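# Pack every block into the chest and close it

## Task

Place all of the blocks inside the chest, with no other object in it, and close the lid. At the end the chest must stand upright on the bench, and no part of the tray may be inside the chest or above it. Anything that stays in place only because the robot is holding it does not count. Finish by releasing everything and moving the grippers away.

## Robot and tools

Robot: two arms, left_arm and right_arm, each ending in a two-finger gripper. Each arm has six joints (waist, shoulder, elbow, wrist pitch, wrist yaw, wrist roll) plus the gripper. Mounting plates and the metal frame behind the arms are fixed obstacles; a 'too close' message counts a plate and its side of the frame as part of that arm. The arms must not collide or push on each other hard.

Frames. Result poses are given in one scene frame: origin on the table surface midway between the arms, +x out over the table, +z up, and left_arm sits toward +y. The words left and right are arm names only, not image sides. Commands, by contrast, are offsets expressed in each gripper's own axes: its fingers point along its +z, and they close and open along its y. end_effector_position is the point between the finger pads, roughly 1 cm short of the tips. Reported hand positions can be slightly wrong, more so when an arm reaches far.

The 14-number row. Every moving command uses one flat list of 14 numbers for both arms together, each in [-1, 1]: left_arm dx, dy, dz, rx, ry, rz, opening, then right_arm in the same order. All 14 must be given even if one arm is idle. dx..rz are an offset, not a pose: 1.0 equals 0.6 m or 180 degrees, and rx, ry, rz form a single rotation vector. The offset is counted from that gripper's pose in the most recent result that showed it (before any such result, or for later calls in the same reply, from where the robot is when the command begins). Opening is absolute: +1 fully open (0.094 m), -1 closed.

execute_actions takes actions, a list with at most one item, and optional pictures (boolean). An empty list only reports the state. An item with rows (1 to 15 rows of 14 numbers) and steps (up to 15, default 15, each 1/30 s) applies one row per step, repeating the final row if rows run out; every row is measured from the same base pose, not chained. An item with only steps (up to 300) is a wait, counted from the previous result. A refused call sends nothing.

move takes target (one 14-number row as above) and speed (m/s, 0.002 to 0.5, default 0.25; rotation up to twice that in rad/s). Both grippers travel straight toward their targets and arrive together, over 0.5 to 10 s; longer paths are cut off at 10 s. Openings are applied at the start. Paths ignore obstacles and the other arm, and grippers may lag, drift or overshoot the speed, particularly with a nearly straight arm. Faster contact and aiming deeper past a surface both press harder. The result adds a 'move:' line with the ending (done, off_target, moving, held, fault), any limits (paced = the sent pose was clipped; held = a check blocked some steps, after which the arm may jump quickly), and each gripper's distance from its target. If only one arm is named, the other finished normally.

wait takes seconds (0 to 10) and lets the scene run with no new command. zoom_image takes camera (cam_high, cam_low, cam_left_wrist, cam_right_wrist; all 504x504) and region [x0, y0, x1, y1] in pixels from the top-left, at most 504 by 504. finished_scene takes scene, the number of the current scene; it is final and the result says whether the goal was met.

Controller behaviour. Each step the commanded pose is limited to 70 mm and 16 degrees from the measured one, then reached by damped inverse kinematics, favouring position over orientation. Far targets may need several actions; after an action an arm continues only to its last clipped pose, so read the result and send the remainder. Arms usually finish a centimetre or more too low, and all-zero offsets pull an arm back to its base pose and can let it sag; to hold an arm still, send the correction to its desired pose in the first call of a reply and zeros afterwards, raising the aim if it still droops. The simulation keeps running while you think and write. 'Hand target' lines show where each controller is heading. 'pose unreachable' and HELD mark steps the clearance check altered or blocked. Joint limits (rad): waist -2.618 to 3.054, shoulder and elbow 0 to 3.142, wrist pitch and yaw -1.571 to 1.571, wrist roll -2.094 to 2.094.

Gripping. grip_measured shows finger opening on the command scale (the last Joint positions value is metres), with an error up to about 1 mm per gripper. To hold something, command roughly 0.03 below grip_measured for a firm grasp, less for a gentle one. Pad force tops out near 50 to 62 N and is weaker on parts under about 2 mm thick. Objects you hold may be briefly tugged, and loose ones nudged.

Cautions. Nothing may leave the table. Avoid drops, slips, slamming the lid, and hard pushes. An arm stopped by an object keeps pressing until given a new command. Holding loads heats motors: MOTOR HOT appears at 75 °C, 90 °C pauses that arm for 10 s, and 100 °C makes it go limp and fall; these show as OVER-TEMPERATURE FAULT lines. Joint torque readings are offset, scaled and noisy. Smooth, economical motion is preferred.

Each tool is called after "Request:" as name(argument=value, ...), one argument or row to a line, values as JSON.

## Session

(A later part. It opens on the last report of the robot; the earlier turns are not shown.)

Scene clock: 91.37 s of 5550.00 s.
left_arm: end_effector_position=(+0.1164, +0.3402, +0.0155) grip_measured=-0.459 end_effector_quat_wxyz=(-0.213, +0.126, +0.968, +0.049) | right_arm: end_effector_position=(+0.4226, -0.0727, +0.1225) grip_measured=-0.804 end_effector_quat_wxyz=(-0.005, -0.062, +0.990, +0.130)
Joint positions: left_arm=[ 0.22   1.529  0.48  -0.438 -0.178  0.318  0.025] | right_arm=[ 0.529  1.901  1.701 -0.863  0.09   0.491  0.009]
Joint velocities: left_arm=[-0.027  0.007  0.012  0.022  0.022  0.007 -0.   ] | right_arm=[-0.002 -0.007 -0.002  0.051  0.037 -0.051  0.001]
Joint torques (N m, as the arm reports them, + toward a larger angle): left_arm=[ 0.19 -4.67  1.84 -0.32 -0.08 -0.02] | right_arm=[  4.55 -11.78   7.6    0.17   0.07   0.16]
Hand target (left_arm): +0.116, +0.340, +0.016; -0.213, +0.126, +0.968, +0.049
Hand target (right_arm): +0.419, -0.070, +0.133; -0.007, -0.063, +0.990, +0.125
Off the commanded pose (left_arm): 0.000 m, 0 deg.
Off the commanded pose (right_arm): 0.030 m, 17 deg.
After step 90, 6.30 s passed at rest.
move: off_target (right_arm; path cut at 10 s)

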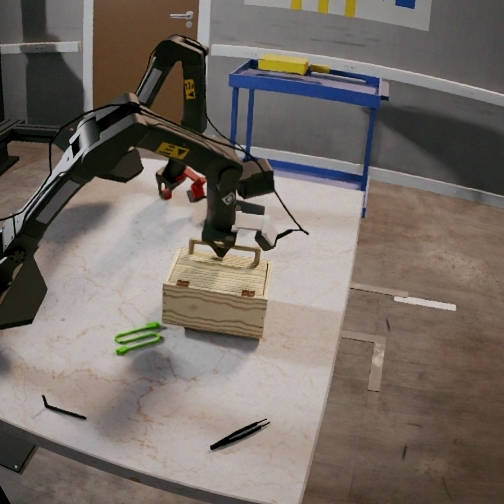

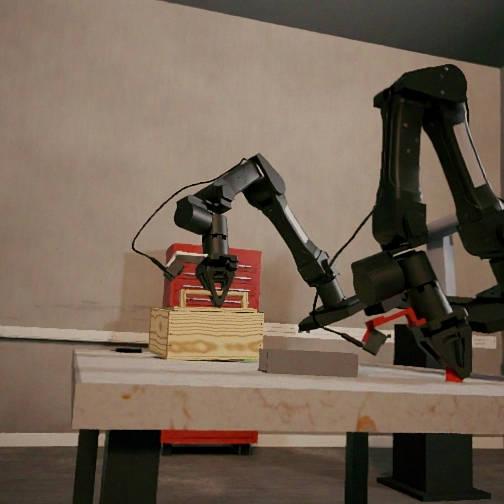

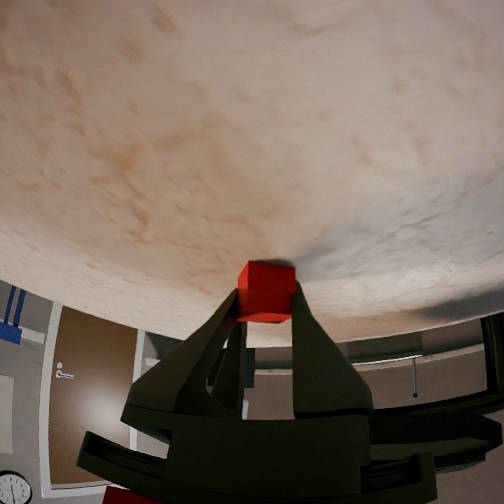

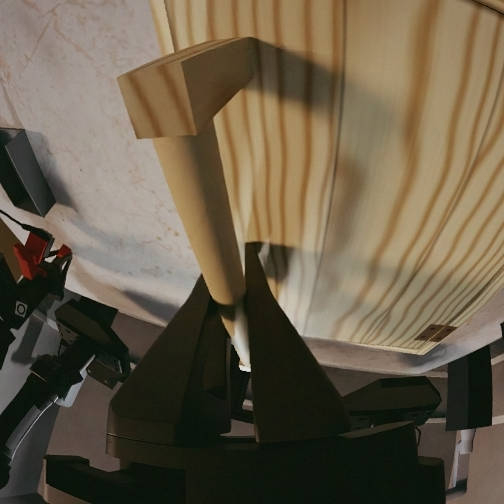

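Request:
move(
  target=[0.09,0,-0.2,0,-0.15,0,-1,0.07,0.17,0.01,0,0,0,-1],
  speed=0.08,
)

Request:
move(
  target=[0,0,0,0,0,0,-1,0,-0.045,-0.087,-0.167,0,0,-1],
  speed=0.06,
)

Request:
move(
  target=[0,0,0,0,0,0,-1,0,-0.045,-0.087,-0.167,0,0,-1],
  speed=0.06,
)

Scene clock: 101.17 s of 5550.00 s.
left_arm: end_effector_position=(+0.1093, +0.3375, +0.1299) grip_measured=-0.459 end_effector_quat_wxyz=(-0.001, +0.122, +0.992, +0.030) | right_arm: end_effector_position=(+0.3733, +0.0131, +0.1300) grip_measured=-0.804 end_effector_quat_wxyz=(-0.002, -0.056, +0.991, +0.123)
Joint positions: left_arm=[ 0.568  0.441  0.361 -1.004  0.115  0.644  0.025] | right_arm=[ 0.764  2.041  1.833 -0.89   0.219  0.713  0.009]
Joint velocities: left_arm=[-0.017 -0.002  0.017  0.037  0.051 -0.022  0.   ] | right_arm=[-0.007 -0.012  0.007 -0.037 -0.051 -0.022 -0.   ]
Joint torques (N m, as the arm reports them, + toward a larger angle): left_arm=[-0.07  0.21  6.27  0.5  -0.06 -0.02] | right_arm=[  6.09 -11.56   8.46   0.33  -0.18   0.09]
Hand target (left_arm): +0.109, +0.338, +0.130; -0.001, +0.121, +0.992, +0.030
Hand target (right_arm): +0.368, +0.022, +0.144; -0.003, -0.062, +0.989, +0.132
Off the commanded pose (left_arm): 0.019 m, 3 deg.
Off the commanded pose (right_arm): 0.016 m, 1 deg.
After step 90, 3.53 s passed at rest.
move: held (left_arm), off_target (right_arm); limits=held; held on 6 of 98 steps (left_arm), including the last (left_arm)
pose unreachable (left arm): on one or more control steps of this call this arm could not follow its commanded pose, so it was not sent that pose on those steps. On the call's last step it was still not sent that pose. It may still have moved: this result reports where it is.
cause: the commanded pose would bring two parts of the arm too close to each other (its upper arm (the part past joint 2) and its gripper housing, with joints 3 (elbow) to 6 (wrist roll) between them).

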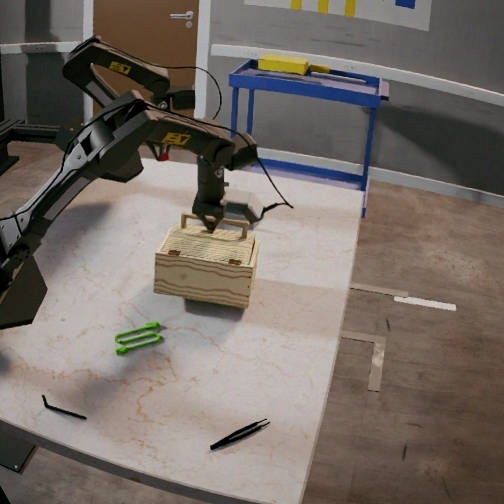

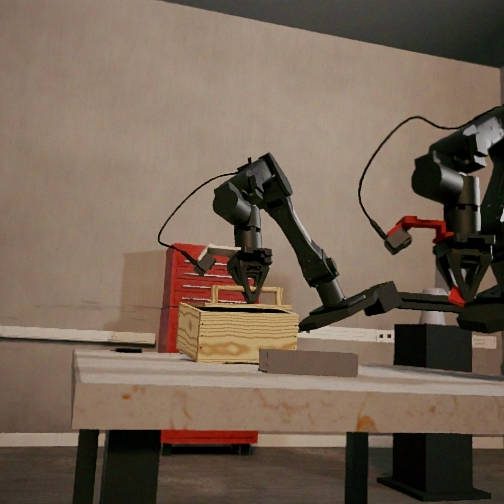

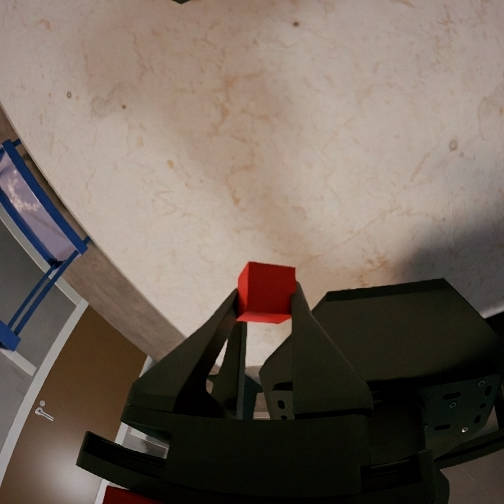

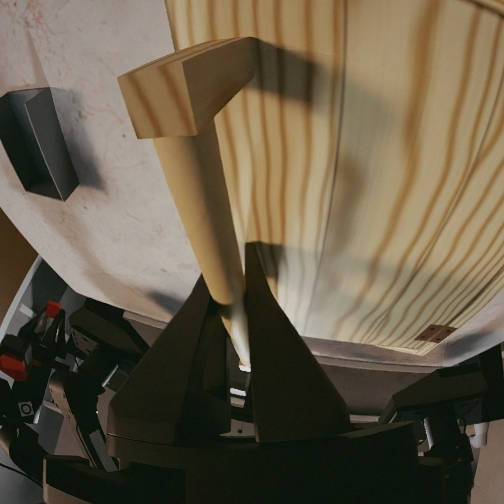

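Scene clock: 106.03 s of 5550.00 s.
left_arm: end_effector_position=(+0.1093, +0.3375, +0.1299) grip_measured=-0.459 end_effector_quat_wxyz=(-0.001, +0.122, +0.992, +0.030) | right_arm: end_effector_position=(+0.3768, -0.0240, +0.1633) grip_measured=-0.804 end_effector_quat_wxyz=(-0.020, -0.055, +0.931, +0.361)
Joint positions: left_arm=[ 0.568  0.441  0.361 -1.004  0.115  0.644  0.025] | right_arm=[ 0.535  1.694  1.342 -0.475 -0.324  0.532  0.009]
Joint velocities: left_arm=[-0.007 -0.002 -0.012  0.022  0.022  0.007 -0.   ] | right_arm=[-0.007  0.002 -0.017 -0.066 -0.081  0.022 -0.   ]
Joint torques (N m, as the arm reports them, + toward a larger angle): left_arm=[-0.05  0.32  5.75  0.46 -0.01 -0.05] | right_arm=[  1.79 -11.68   4.94   1.17  -0.72   0.05]
Hand target (left_arm): +0.109, +0.338, +0.130; -0.001, +0.122, +0.992, +0.030
Hand target (right_arm): +0.379, -0.026, +0.173; -0.018, -0.051, +0.926, +0.374
Off the commanded pose (left_arm): 0.000 m, 0 deg.
Off the commanded pose (right_arm): 0.011 m, 2 deg.
move: off_target (right_arm)

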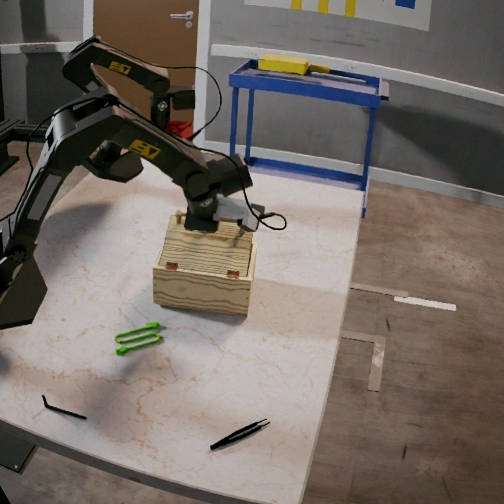

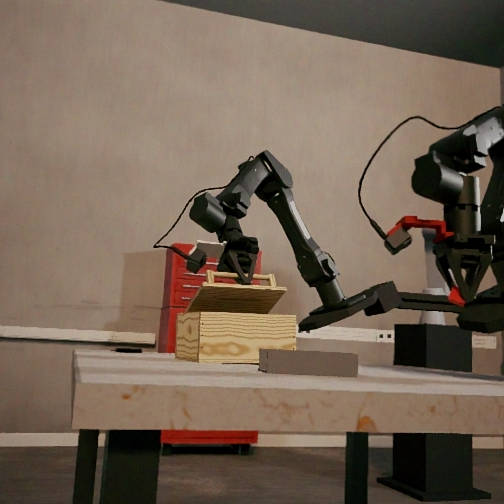

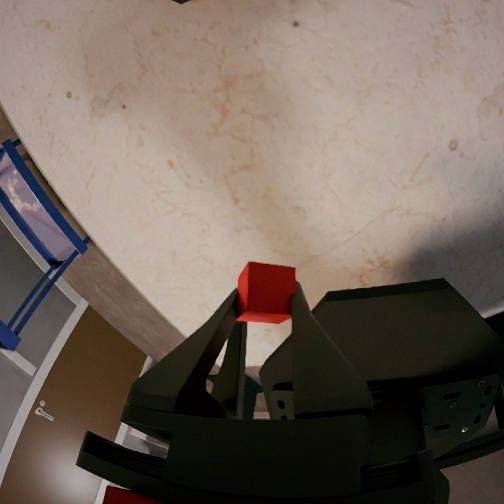

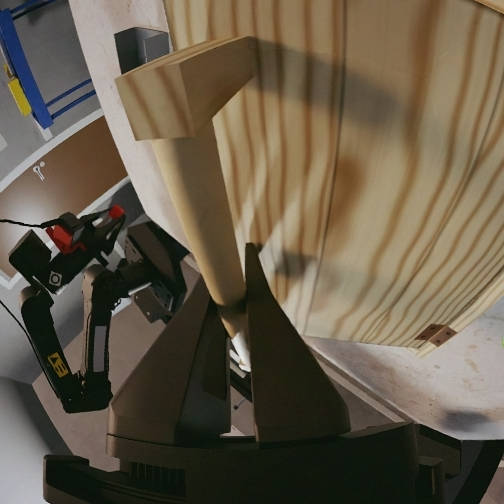

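Scene clock: 110.67 s of 5550.00 s.
left_arm: end_effector_position=(+0.1093, +0.3375, +0.1299) grip_measured=-0.459 end_effector_quat_wxyz=(-0.001, +0.122, +0.992, +0.030) | right_arm: end_effector_position=(+0.3821, -0.0705, +0.2008) grip_measured=-0.806 end_effector_quat_wxyz=(-0.038, -0.062, +0.789, +0.610)
Joint positions: left_arm=[ 0.568  0.441  0.361 -1.004  0.115  0.644  0.025] | right_arm=[ 0.231  1.617  1.084 -0.136 -1.067  0.445  0.009]
Joint velocities: left_arm=[ 0.002 -0.012  0.002 -0.007 -0.037  0.022 -0.001] | right_arm=[-0.002 -0.002 -0.002 -0.051 -0.022  0.037 -0.   ]
Joint torques (N m, as the arm reports them, + toward a larger angle): left_arm=[-0.1   0.26  5.88  0.48 -0.01 -0.08] | right_arm=[-0.13 -8.17  3.44  1.19 -0.06 -0.07]
Hand target (left_arm): +0.109, +0.338, +0.130; -0.001, +0.122, +0.992, +0.030
Hand target (right_arm): +0.383, -0.079, +0.183; -0.035, -0.047, +0.805, +0.590
Off the commanded pose (left_arm): 0.000 m, 0 deg.
Off the commanded pose (right_arm): 0.019 m, 3 deg.
move: off_target (right_arm)

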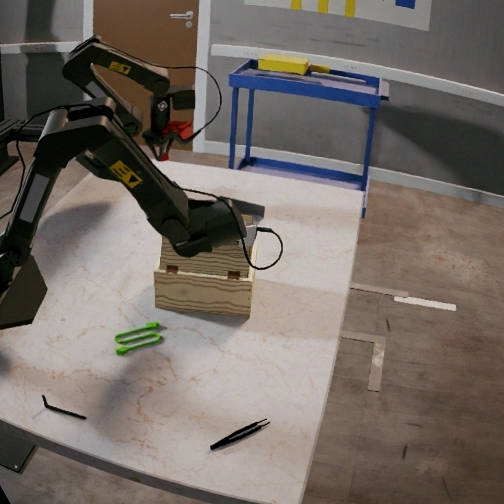

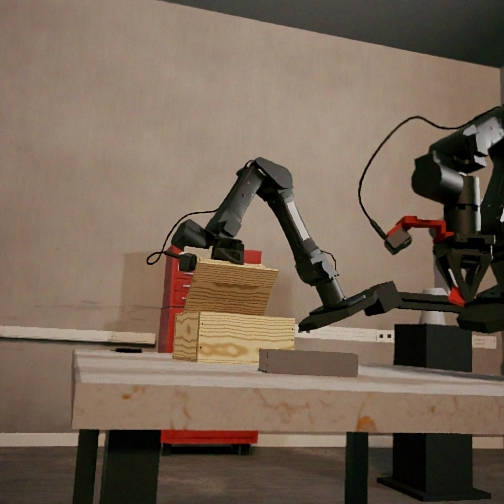

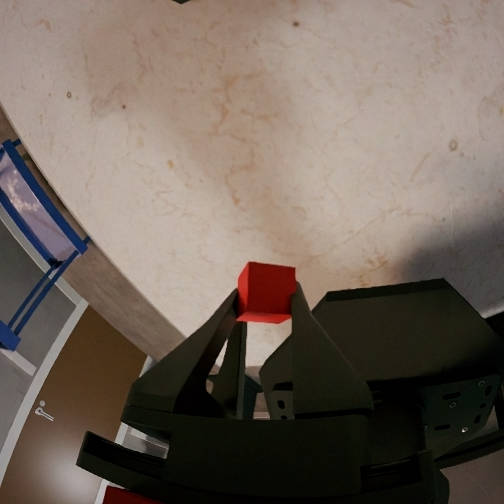

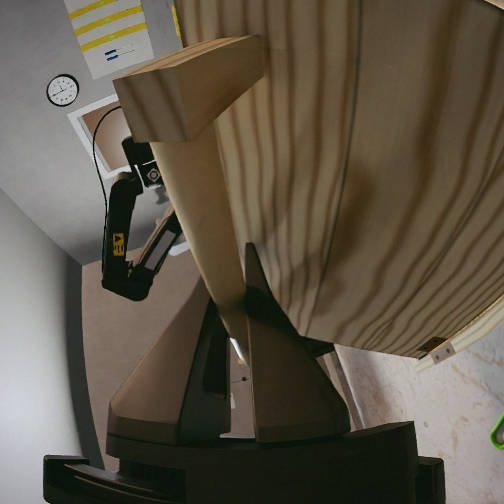

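Request:
move(
  target=[-0.47,-0.31,-0.03,0,0,0,-1,0,-0.03,-0.06,-0.12,0,0,-1],
  speed=0.1,
)

Scene clock: 119.83 s of 5550.00 s.
left_arm: end_effector_position=(+0.3361, +0.1007, +0.1319) grip_measured=-0.459 end_effector_quat_wxyz=(-0.009, +0.125, +0.991, +0.036) | right_arm: end_effector_position=(+0.3901, -0.1058, +0.2152) grip_measured=-0.806 end_effector_quat_wxyz=(-0.071, -0.075, +0.662, +0.743)
Joint positions: left_arm=[-0.564  1.736  1.484 -1.01  -0.383 -0.395  0.025] | right_arm=[ 0.085  1.763  0.993  0.489 -1.543  0.801  0.009]
Joint velocities: left_arm=[-0.007  0.002  0.007 -0.066 -0.037 -0.081  0.   ] | right_arm=[ 0.007  0.017 -0.017  0.066 -0.037  0.11   0.   ]
Joint torques (N m, as the arm reports them, + toward a larger angle): left_arm=[-3.53 -8.16  7.71  0.19 -0.15 -0.13] | right_arm=[-0.06 -6.41  1.98  1.52 -0.09 -0.45]
Hand target (left_arm): +0.342, +0.096, +0.139; +0.001, +0.125, +0.991, +0.036
Hand target (right_arm): +0.388, -0.109, +0.193; -0.059, -0.065, +0.672, +0.735
Off the commanded pose (left_arm): 0.013 m, 1 deg.
Off the commanded pose (right_arm): 0.023 m, 4 deg.
After step 90, 2.23 s passed at rest.
move: off_target (left_arm, right_arm)

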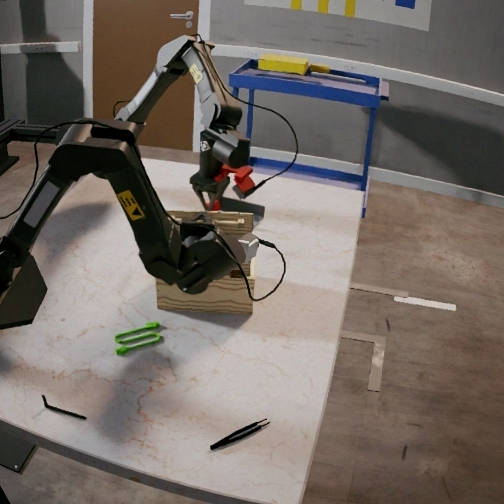

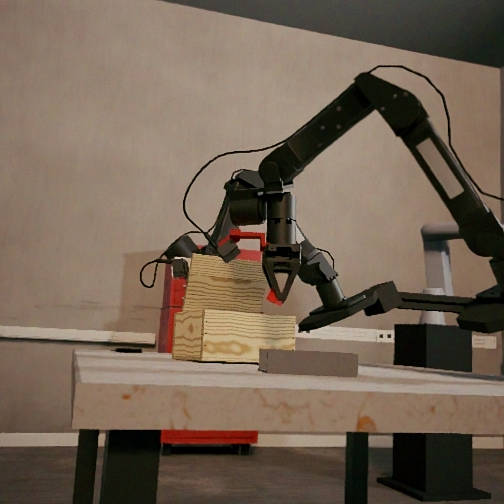

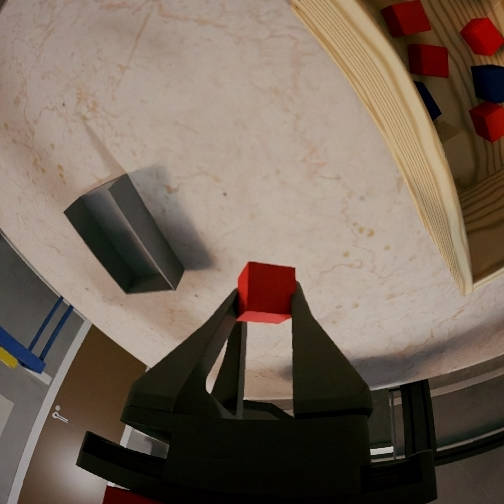

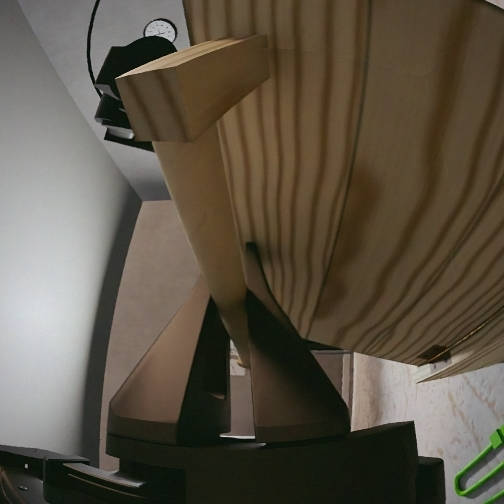

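Move over into the chest with a tilt.

Request:
move(
  target=[-0.09,-0.2,-0.03,0.2,0,0,-1,0,0,0,0,0,0,-1],
  speed=0.08,
)

Scene clock: 127.13 s of 5550.00 s.
left_arm: end_effector_position=(+0.3485, -0.0206, +0.1328) grip_measured=-0.458 end_effector_quat_wxyz=(-0.061, +0.114, +0.959, -0.253) | right_arm: end_effector_position=(+0.3905, -0.1058, +0.2158) grip_measured=-0.806 end_effector_quat_wxyz=(-0.074, -0.072, +0.662, +0.743)
Joint positions: left_arm=[-0.533  1.892  1.653 -0.834  0.194 -0.353  0.025] | right_arm=[ 0.085  1.763  0.991  0.507 -1.543  0.825  0.009]
Joint velocities: left_arm=[ 0.007 -0.007  0.002 -0.022 -0.066  0.022  0.001] | right_arm=[ 0.002  0.027 -0.002  0.022 -0.081 -0.051  0.001]
Joint torques (N m, as the arm reports them, + toward a larger angle): left_arm=[-2.91 -9.57  7.76  0.77  0.43  0.07] | right_arm=[ 1.22 -9.43  4.2   1.38 -0.42 -0.06]
Hand target (left_arm): +0.361, -0.029, +0.141; -0.043, +0.116, +0.954, -0.273
Hand target (right_arm): +0.390, -0.106, +0.215; -0.071, -0.075, +0.661, +0.743
Off the commanded pose (left_arm): 0.016 m, 3 deg.
Off the commanded pose (right_arm): 0.001 m, 0 deg.
After step 90, 0.03 s passed at rest.
move: off_target (left_arm)

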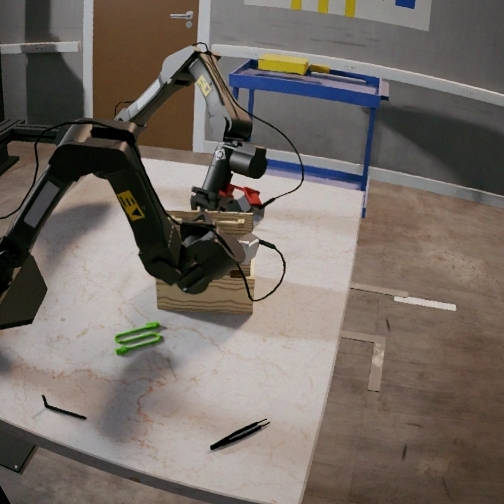

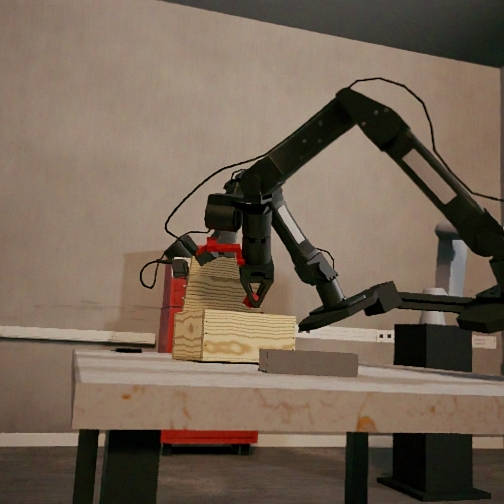

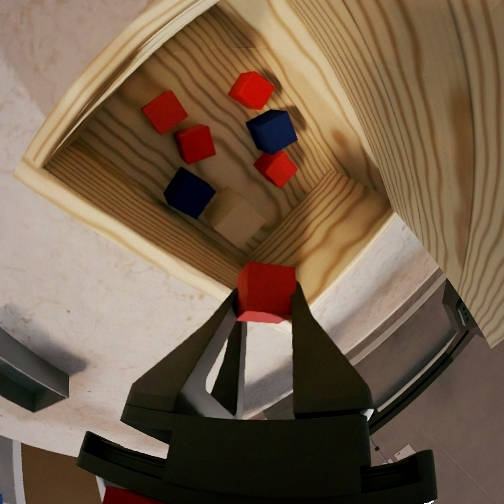

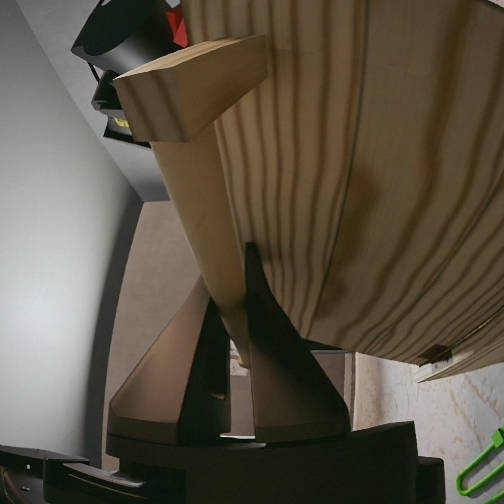

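Only blocks inside. Move further +x and −y, release, retreat.

Request:
move(
  target=[-0.11,-0.05,-0.02,0.04,0,0,-1,0,0,0,0,0,0,-1],
  speed=0.06,
)

Request:
execute_actions(
  actions=[
    {"rows":[[0,0,0,0,0,0,0.2,0,0,0,0,0,0,-1]],"steps":15},
  ],
)

Scene clock: 132.20 s of 5550.00 s.
left_arm: end_effector_position=(+0.4065, -0.0523, +0.1463) grip_measured=-0.458 end_effector_quat_wxyz=(-0.070, +0.102, +0.946, -0.301) | right_arm: end_effector_position=(+0.3905, -0.1058, +0.2158) grip_measured=-0.806 end_effector_quat_wxyz=(-0.074, -0.072, +0.662, +0.743)
Joint positions: left_arm=[-0.491  2.139  2.134 -1.046  0.311 -0.343  0.025] | right_arm=[ 0.085  1.763  0.991  0.507 -1.543  0.827  0.009]
Joint velocities: left_arm=[-0.002  0.002 -0.017 -0.037 -0.007 -0.095  0.001] | right_arm=[-0.022  0.007  0.007 -0.051  0.037  0.007  0.   ]
Joint torques (N m, as the arm reports them, + toward a larger angle): left_arm=[ -3.4  -11.29   8.1    0.51   0.49   0.12] | right_arm=[ 1.21 -9.53  4.34  1.33 -0.42  0.  ]
Hand target (left_arm): +0.410, -0.056, +0.155; -0.066, +0.109, +0.941, -0.313
Hand target (right_arm): +0.390, -0.106, +0.216; -0.074, -0.072, +0.662, +0.743
Off the commanded pose (left_arm): 0.009 m, 2 deg.
Off the commanded pose (right_arm): 0.000 m, 0 deg.
After step 90, 0.23 s passed at rest.
move: done

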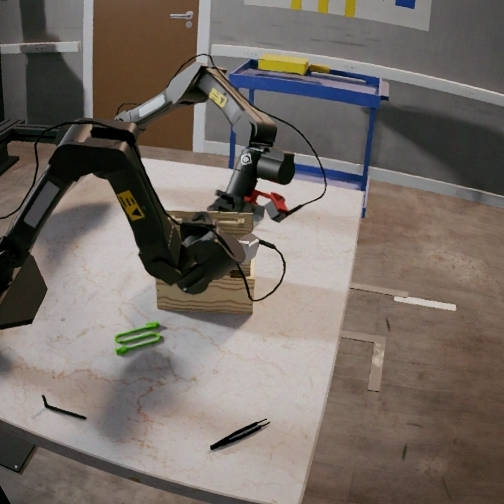

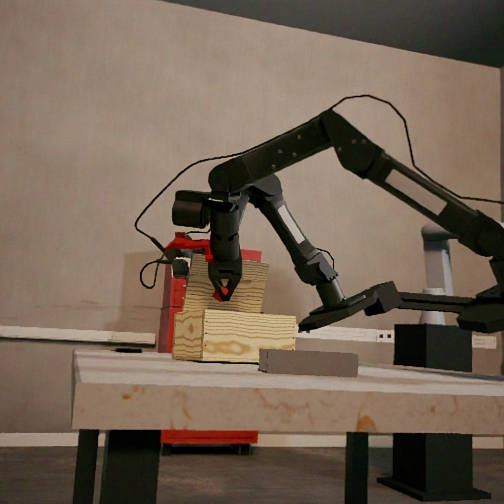

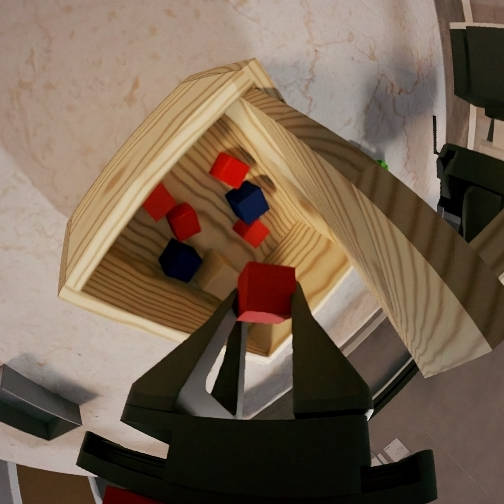

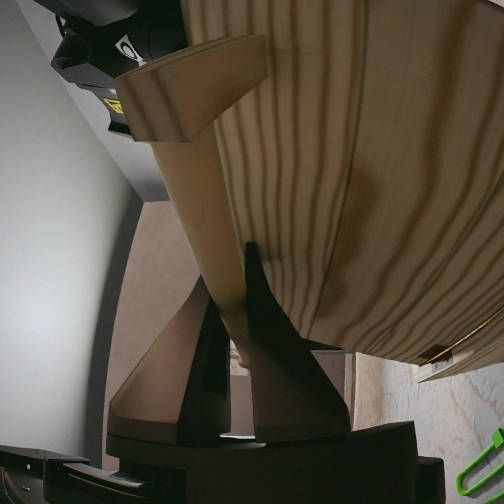

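Scene clock: 132.70 s of 5550.00 s.
left_arm: end_effector_position=(+0.4065, -0.0523, +0.1463) grip_measured=+0.198 end_effector_quat_wxyz=(-0.070, +0.102, +0.946, -0.301) | right_arm: end_effector_position=(+0.3905, -0.1058, +0.2158) grip_measured=-0.806 end_effector_quat_wxyz=(-0.075, -0.071, +0.662, +0.743)
Joint positions: left_arm=[-0.491  2.139  2.134 -1.046  0.311 -0.343  0.056] | right_arm=[ 0.085  1.763  0.991  0.507 -1.543  0.827  0.009]
Joint velocities: left_arm=[ 0.002 -0.022 -0.051  0.037 -0.022 -0.007 -0.   ] | right_arm=[ 0.027  0.032 -0.002 -0.037 -0.051  0.037 -0.   ]
Joint torques (N m, as the arm reports them, + toward a larger angle): left_arm=[ -3.39 -11.69   6.03   0.63   0.36  -0.02] | right_arm=[ 1.26 -9.53  4.35  1.33 -0.43  0.  ]
Hand target (left_arm): +0.407, -0.052, +0.146; -0.070, +0.102, +0.946, -0.301
Hand target (right_arm): +0.390, -0.106, +0.216; -0.074, -0.072, +0.662, +0.743
Off the commanded pose (left_arm): 0.000 m, 0 deg.
Off the commanded pose (right_arm): 0.000 m, 0 deg.
Steps of this call (steps 1 to 15: all 15 steps of this action). Readings (end_effector_position):
1: left_arm (+0.4065, -0.0523, +0.1463) | right_arm (+0.3905, -0.1058, +0.2158)
2: left_arm (+0.4065, -0.0523, +0.1463) | right_arm (+0.3905, -0.1058, +0.2158)
4: left_arm (+0.4065, -0.0523, +0.1463) | right_arm (+0.3905, -0.1058, +0.2158)
8: left_arm (+0.4065, -0.0523, +0.1463) | right_arm (+0.3905, -0.1058, +0.2158)
15: the state above

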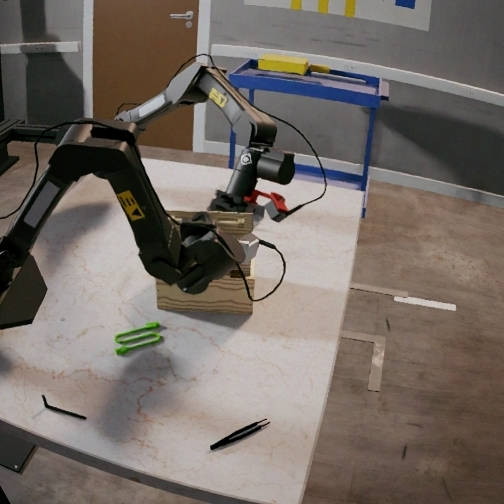

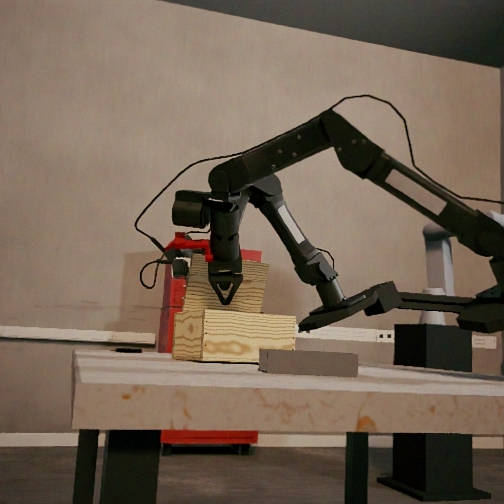

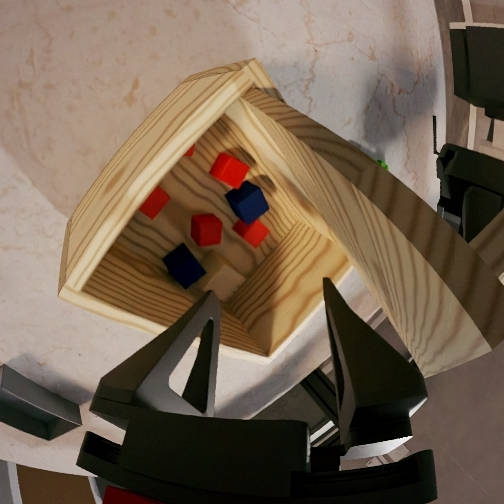

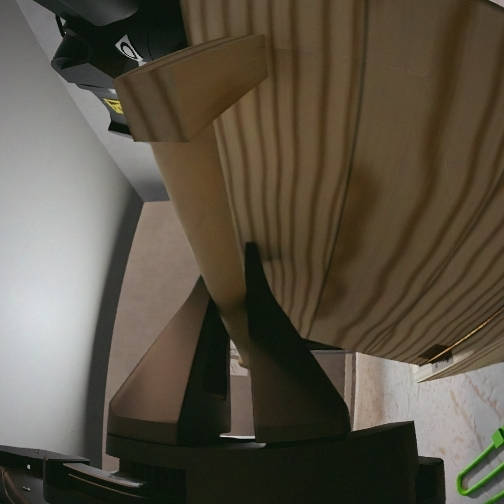

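Request:
move(
  target=[0.2,0.3,-0.2,-0.24,0,0,0.2,0,0,0,0,0,0,-1],
  speed=0.15,
)

Request:
move(
  target=[0,0,0,0,0,0,0.2,0,-0.0045,0.098,0.167,0,0,-1],
  speed=0.08,
)

Request:
move(
  target=[0,0,0,0,0,0,0.2,0,-0.0045,0.098,0.167,0,0,-1],
  speed=0.08,
)

Request:
move(
  target=[0,0,0,0,0,0,0.2,0,-0.0045,0.09,0.167,0,0,-1],
  speed=0.06,
)

Scene clock: 141.57 s of 5550.00 s.
left_arm: end_effector_position=(+0.3362, +0.1796, +0.1430) grip_measured=+0.198 end_effector_quat_wxyz=(-0.040, +0.120, +0.990, +0.062) | right_arm: end_effector_position=(+0.3905, -0.1058, +0.2158) grip_measured=-0.806 end_effector_quat_wxyz=(-0.075, -0.071, +0.662, +0.743)
Joint positions: left_arm=[-0.381  1.608  1.406 -1.078 -0.349 -0.246  0.056] | right_arm=[ 0.085  1.763  0.991  0.507 -1.543  0.827  0.009]
Joint velocities: left_arm=[ 0.017 -0.017  0.022  0.022 -0.081 -0.037 -0.002] | right_arm=[ 0.002 -0.007  0.002  0.037 -0.022 -0.022 -0.   ]
Joint torques (N m, as the arm reports them, + toward a larger angle): left_arm=[-1.59 -9.26  4.28  0.27 -0.16  0.  ] | right_arm=[ 1.22 -9.53  4.36  1.33 -0.42  0.01]
Hand target (left_arm): +0.336, +0.185, +0.146; -0.034, +0.122, +0.990, +0.069
Hand target (right_arm): +0.390, -0.106, +0.216; -0.075, -0.071, +0.662, +0.743
Off the commanded pose (left_arm): 0.009 m, 2 deg.
Off the commanded pose (right_arm): 0.000 m, 0 deg.
After step 90, 2.90 s passed at rest.
move: done

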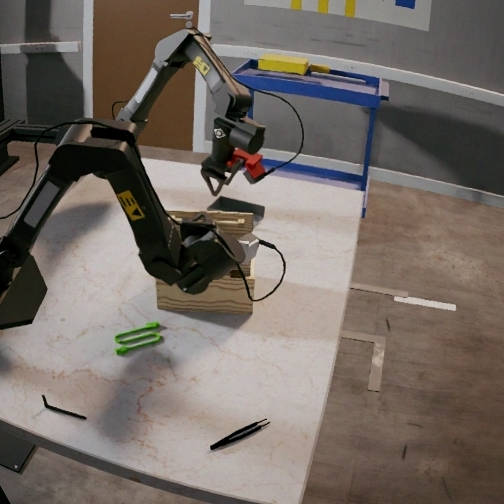

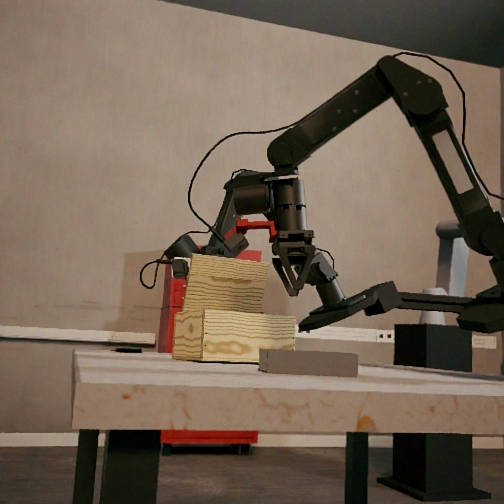

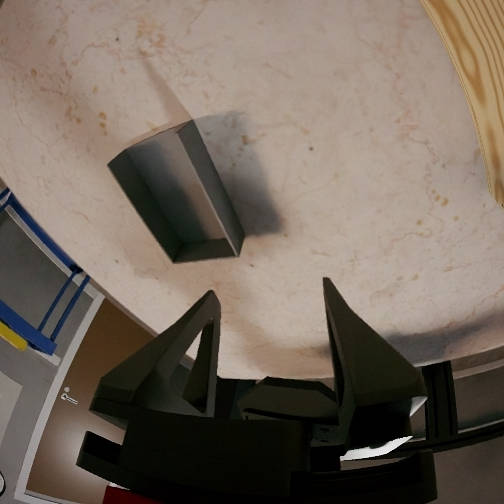

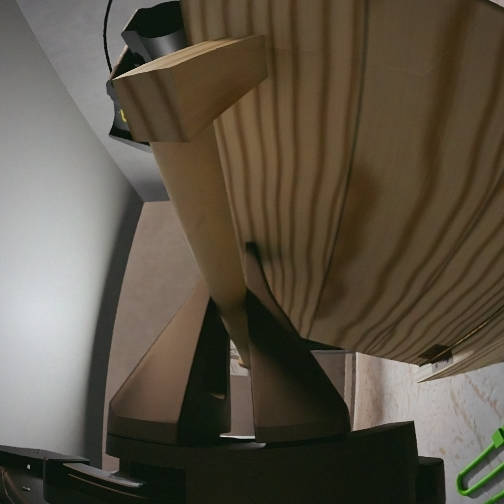

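Scene clock: 145.27 s of 5550.00 s.
left_arm: end_effector_position=(+0.3363, +0.1796, +0.1430) grip_measured=+0.198 end_effector_quat_wxyz=(-0.040, +0.120, +0.990, +0.062) | right_arm: end_effector_position=(+0.3747, -0.0552, +0.1897) grip_measured=-0.805 end_effector_quat_wxyz=(-0.056, -0.088, +0.845, +0.524)
Joint positions: left_arm=[-0.381  1.608  1.406 -1.078 -0.349 -0.246  0.056] | right_arm=[ 0.325  1.639  1.224 -0.408 -0.837  0.351  0.009]
Joint velocities: left_arm=[-0.007  0.007  0.002  0.037 -0.007  0.022  0.001] | right_arm=[ 0.012 -0.007  0.002  0.022 -0.007 -0.007  0.   ]
Joint torques (N m, as the arm reports them, + toward a larger angle): left_arm=[-1.54 -8.03  5.47  0.18 -0.04 -0.04] | right_arm=[  3.37 -12.67   8.24   0.61  -0.89   0.25]
Hand target (left_arm): +0.336, +0.180, +0.143; -0.040, +0.120, +0.990, +0.062
Hand target (right_arm): +0.377, -0.049, +0.220; -0.053, -0.093, +0.832, +0.544
Off the commanded pose (left_arm): 0.000 m, 0 deg.
Off the commanded pose (right_arm): 0.031 m, 3 deg.
move: off_target (right_arm)

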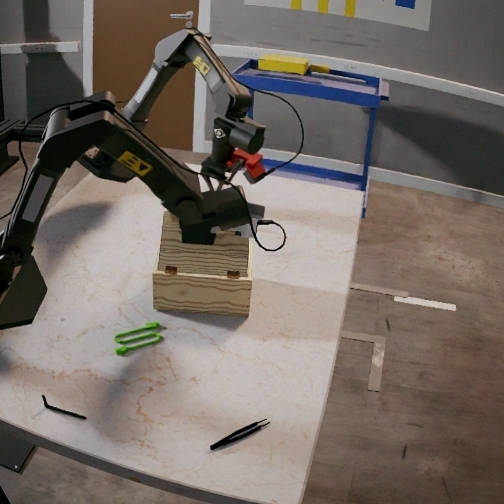

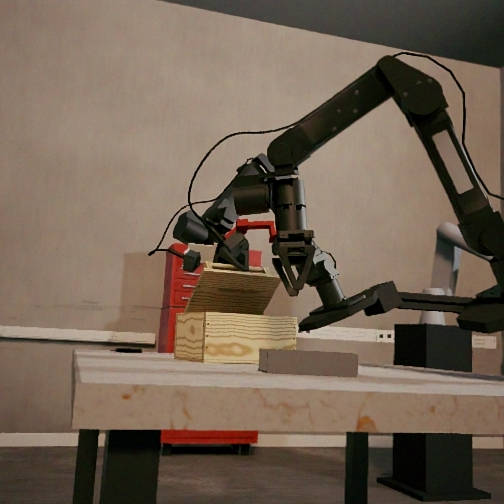

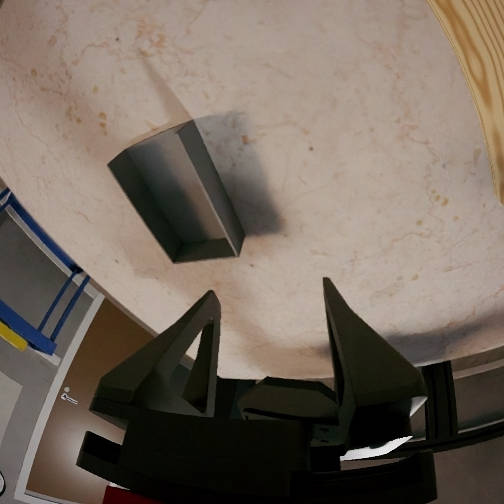

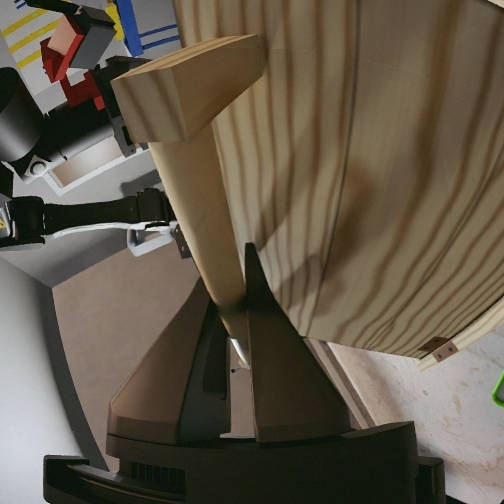

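Scene clock: 148.90 s of 5550.00 s.
left_arm: end_effector_position=(+0.3363, +0.1796, +0.1430) grip_measured=+0.198 end_effector_quat_wxyz=(-0.040, +0.120, +0.990, +0.062) | right_arm: end_effector_position=(+0.3653, -0.0131, +0.1481) grip_measured=-0.804 end_effector_quat_wxyz=(-0.027, -0.100, +0.955, +0.279)
Joint positions: left_arm=[-0.381  1.608  1.406 -1.078 -0.349 -0.246  0.056] | right_arm=[ 0.622  1.791  1.476 -0.63  -0.146  0.497  0.009]
Joint velocities: left_arm=[-0.002 -0.022 -0.002  0.007 -0.051 -0.022 -0.   ] | right_arm=[ 0.007  0.012 -0.017 -0.007  0.007 -0.022 -0.   ]
Joint torques (N m, as the arm reports them, + toward a larger angle): left_arm=[-1.68 -8.1   5.31  0.21 -0.02 -0.04] | right_arm=[  4.81 -10.39   8.59   0.58  -0.37   0.17]
Hand target (left_arm): +0.336, +0.180, +0.143; -0.040, +0.121, +0.990, +0.062
Hand target (right_arm): +0.363, -0.005, +0.163; -0.029, -0.101, +0.952, +0.288
Off the commanded pose (left_arm): 0.000 m, 0 deg.
Off the commanded pose (right_arm): 0.016 m, 1 deg.
move: off_target (right_arm)

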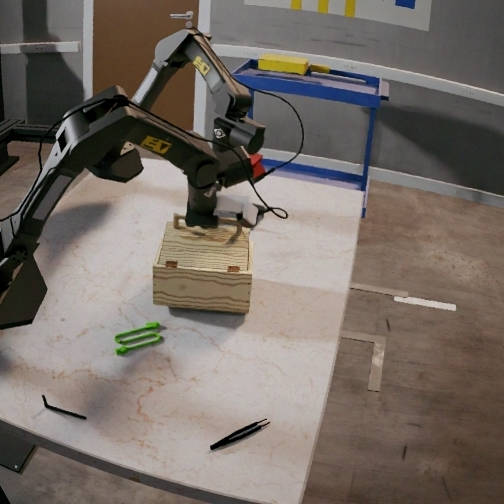

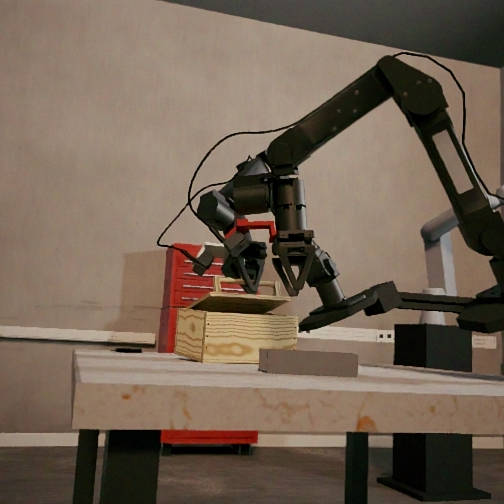

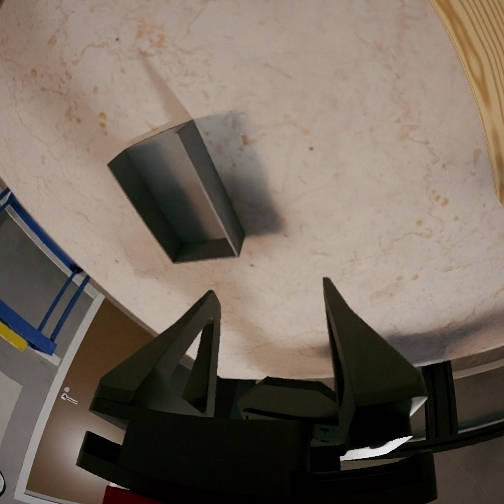

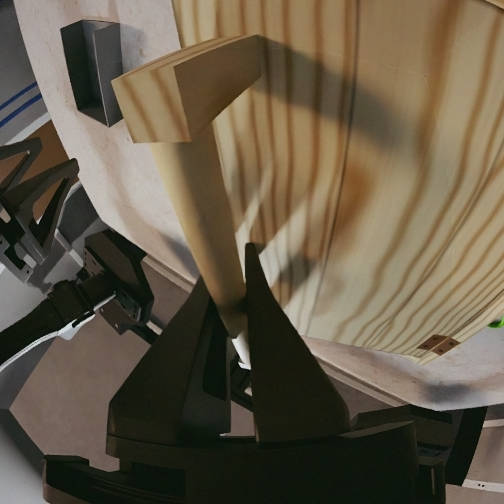

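Scene clock: 153.50 s of 5550.00 s.
left_arm: end_effector_position=(+0.3363, +0.1796, +0.1430) grip_measured=+0.198 end_effector_quat_wxyz=(-0.040, +0.120, +0.990, +0.062) | right_arm: end_effector_position=(+0.3586, +0.0141, +0.1099) grip_measured=-0.803 end_effector_quat_wxyz=(+0.000, -0.104, +0.994, +0.038)
Joint positions: left_arm=[-0.381  1.608  1.406 -1.078 -0.349 -0.246  0.056] | right_arm=[ 0.819  2.175  1.969 -1.035  0.358  0.705  0.009]
Joint velocities: left_arm=[ 0.007 -0.002 -0.017  0.051 -0.022 -0.022  0.001] | right_arm=[-0.012 -0.002  0.017 -0.007  0.066 -0.007 -0.001]
Joint torques (N m, as the arm reports them, + toward a larger angle): left_arm=[-1.92 -7.98  5.22  0.18 -0.04 -0.02] | right_arm=[ 4.34 -9.2   7.18  0.42  0.25  0.06]
Hand target (left_arm): +0.336, +0.180, +0.143; -0.040, +0.120, +0.990, +0.062
Hand target (right_arm): +0.359, +0.014, +0.102; +0.003, -0.105, +0.994, +0.024
Off the commanded pose (left_arm): 0.000 m, 0 deg.
Off the commanded pose (right_arm): 0.009 m, 2 deg.
move: done

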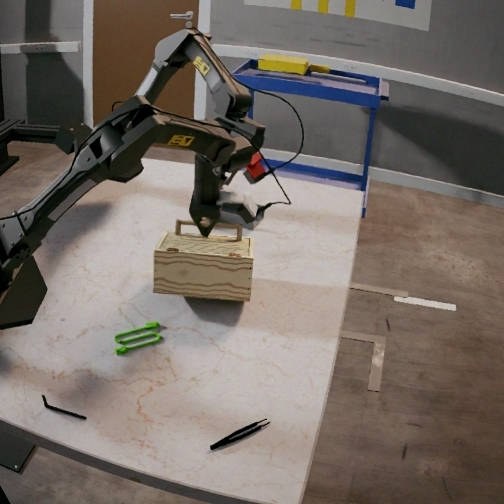

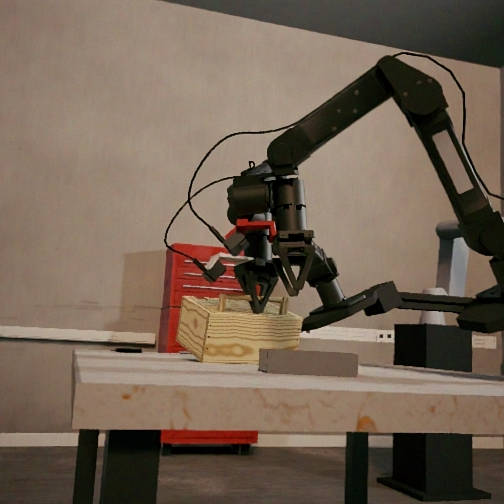

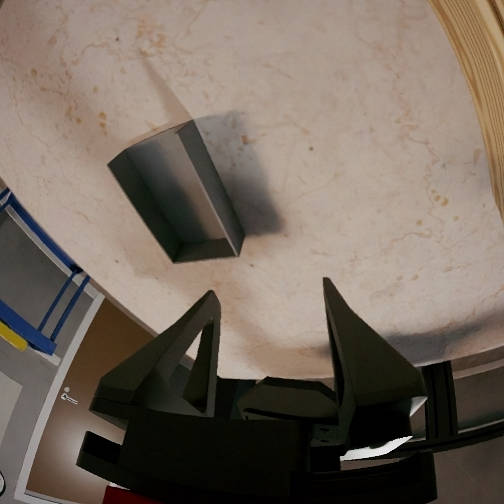

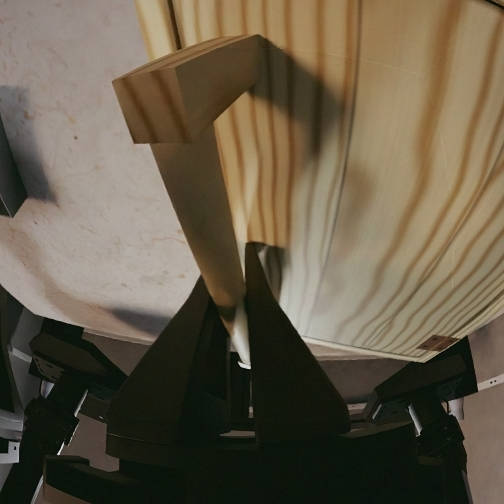

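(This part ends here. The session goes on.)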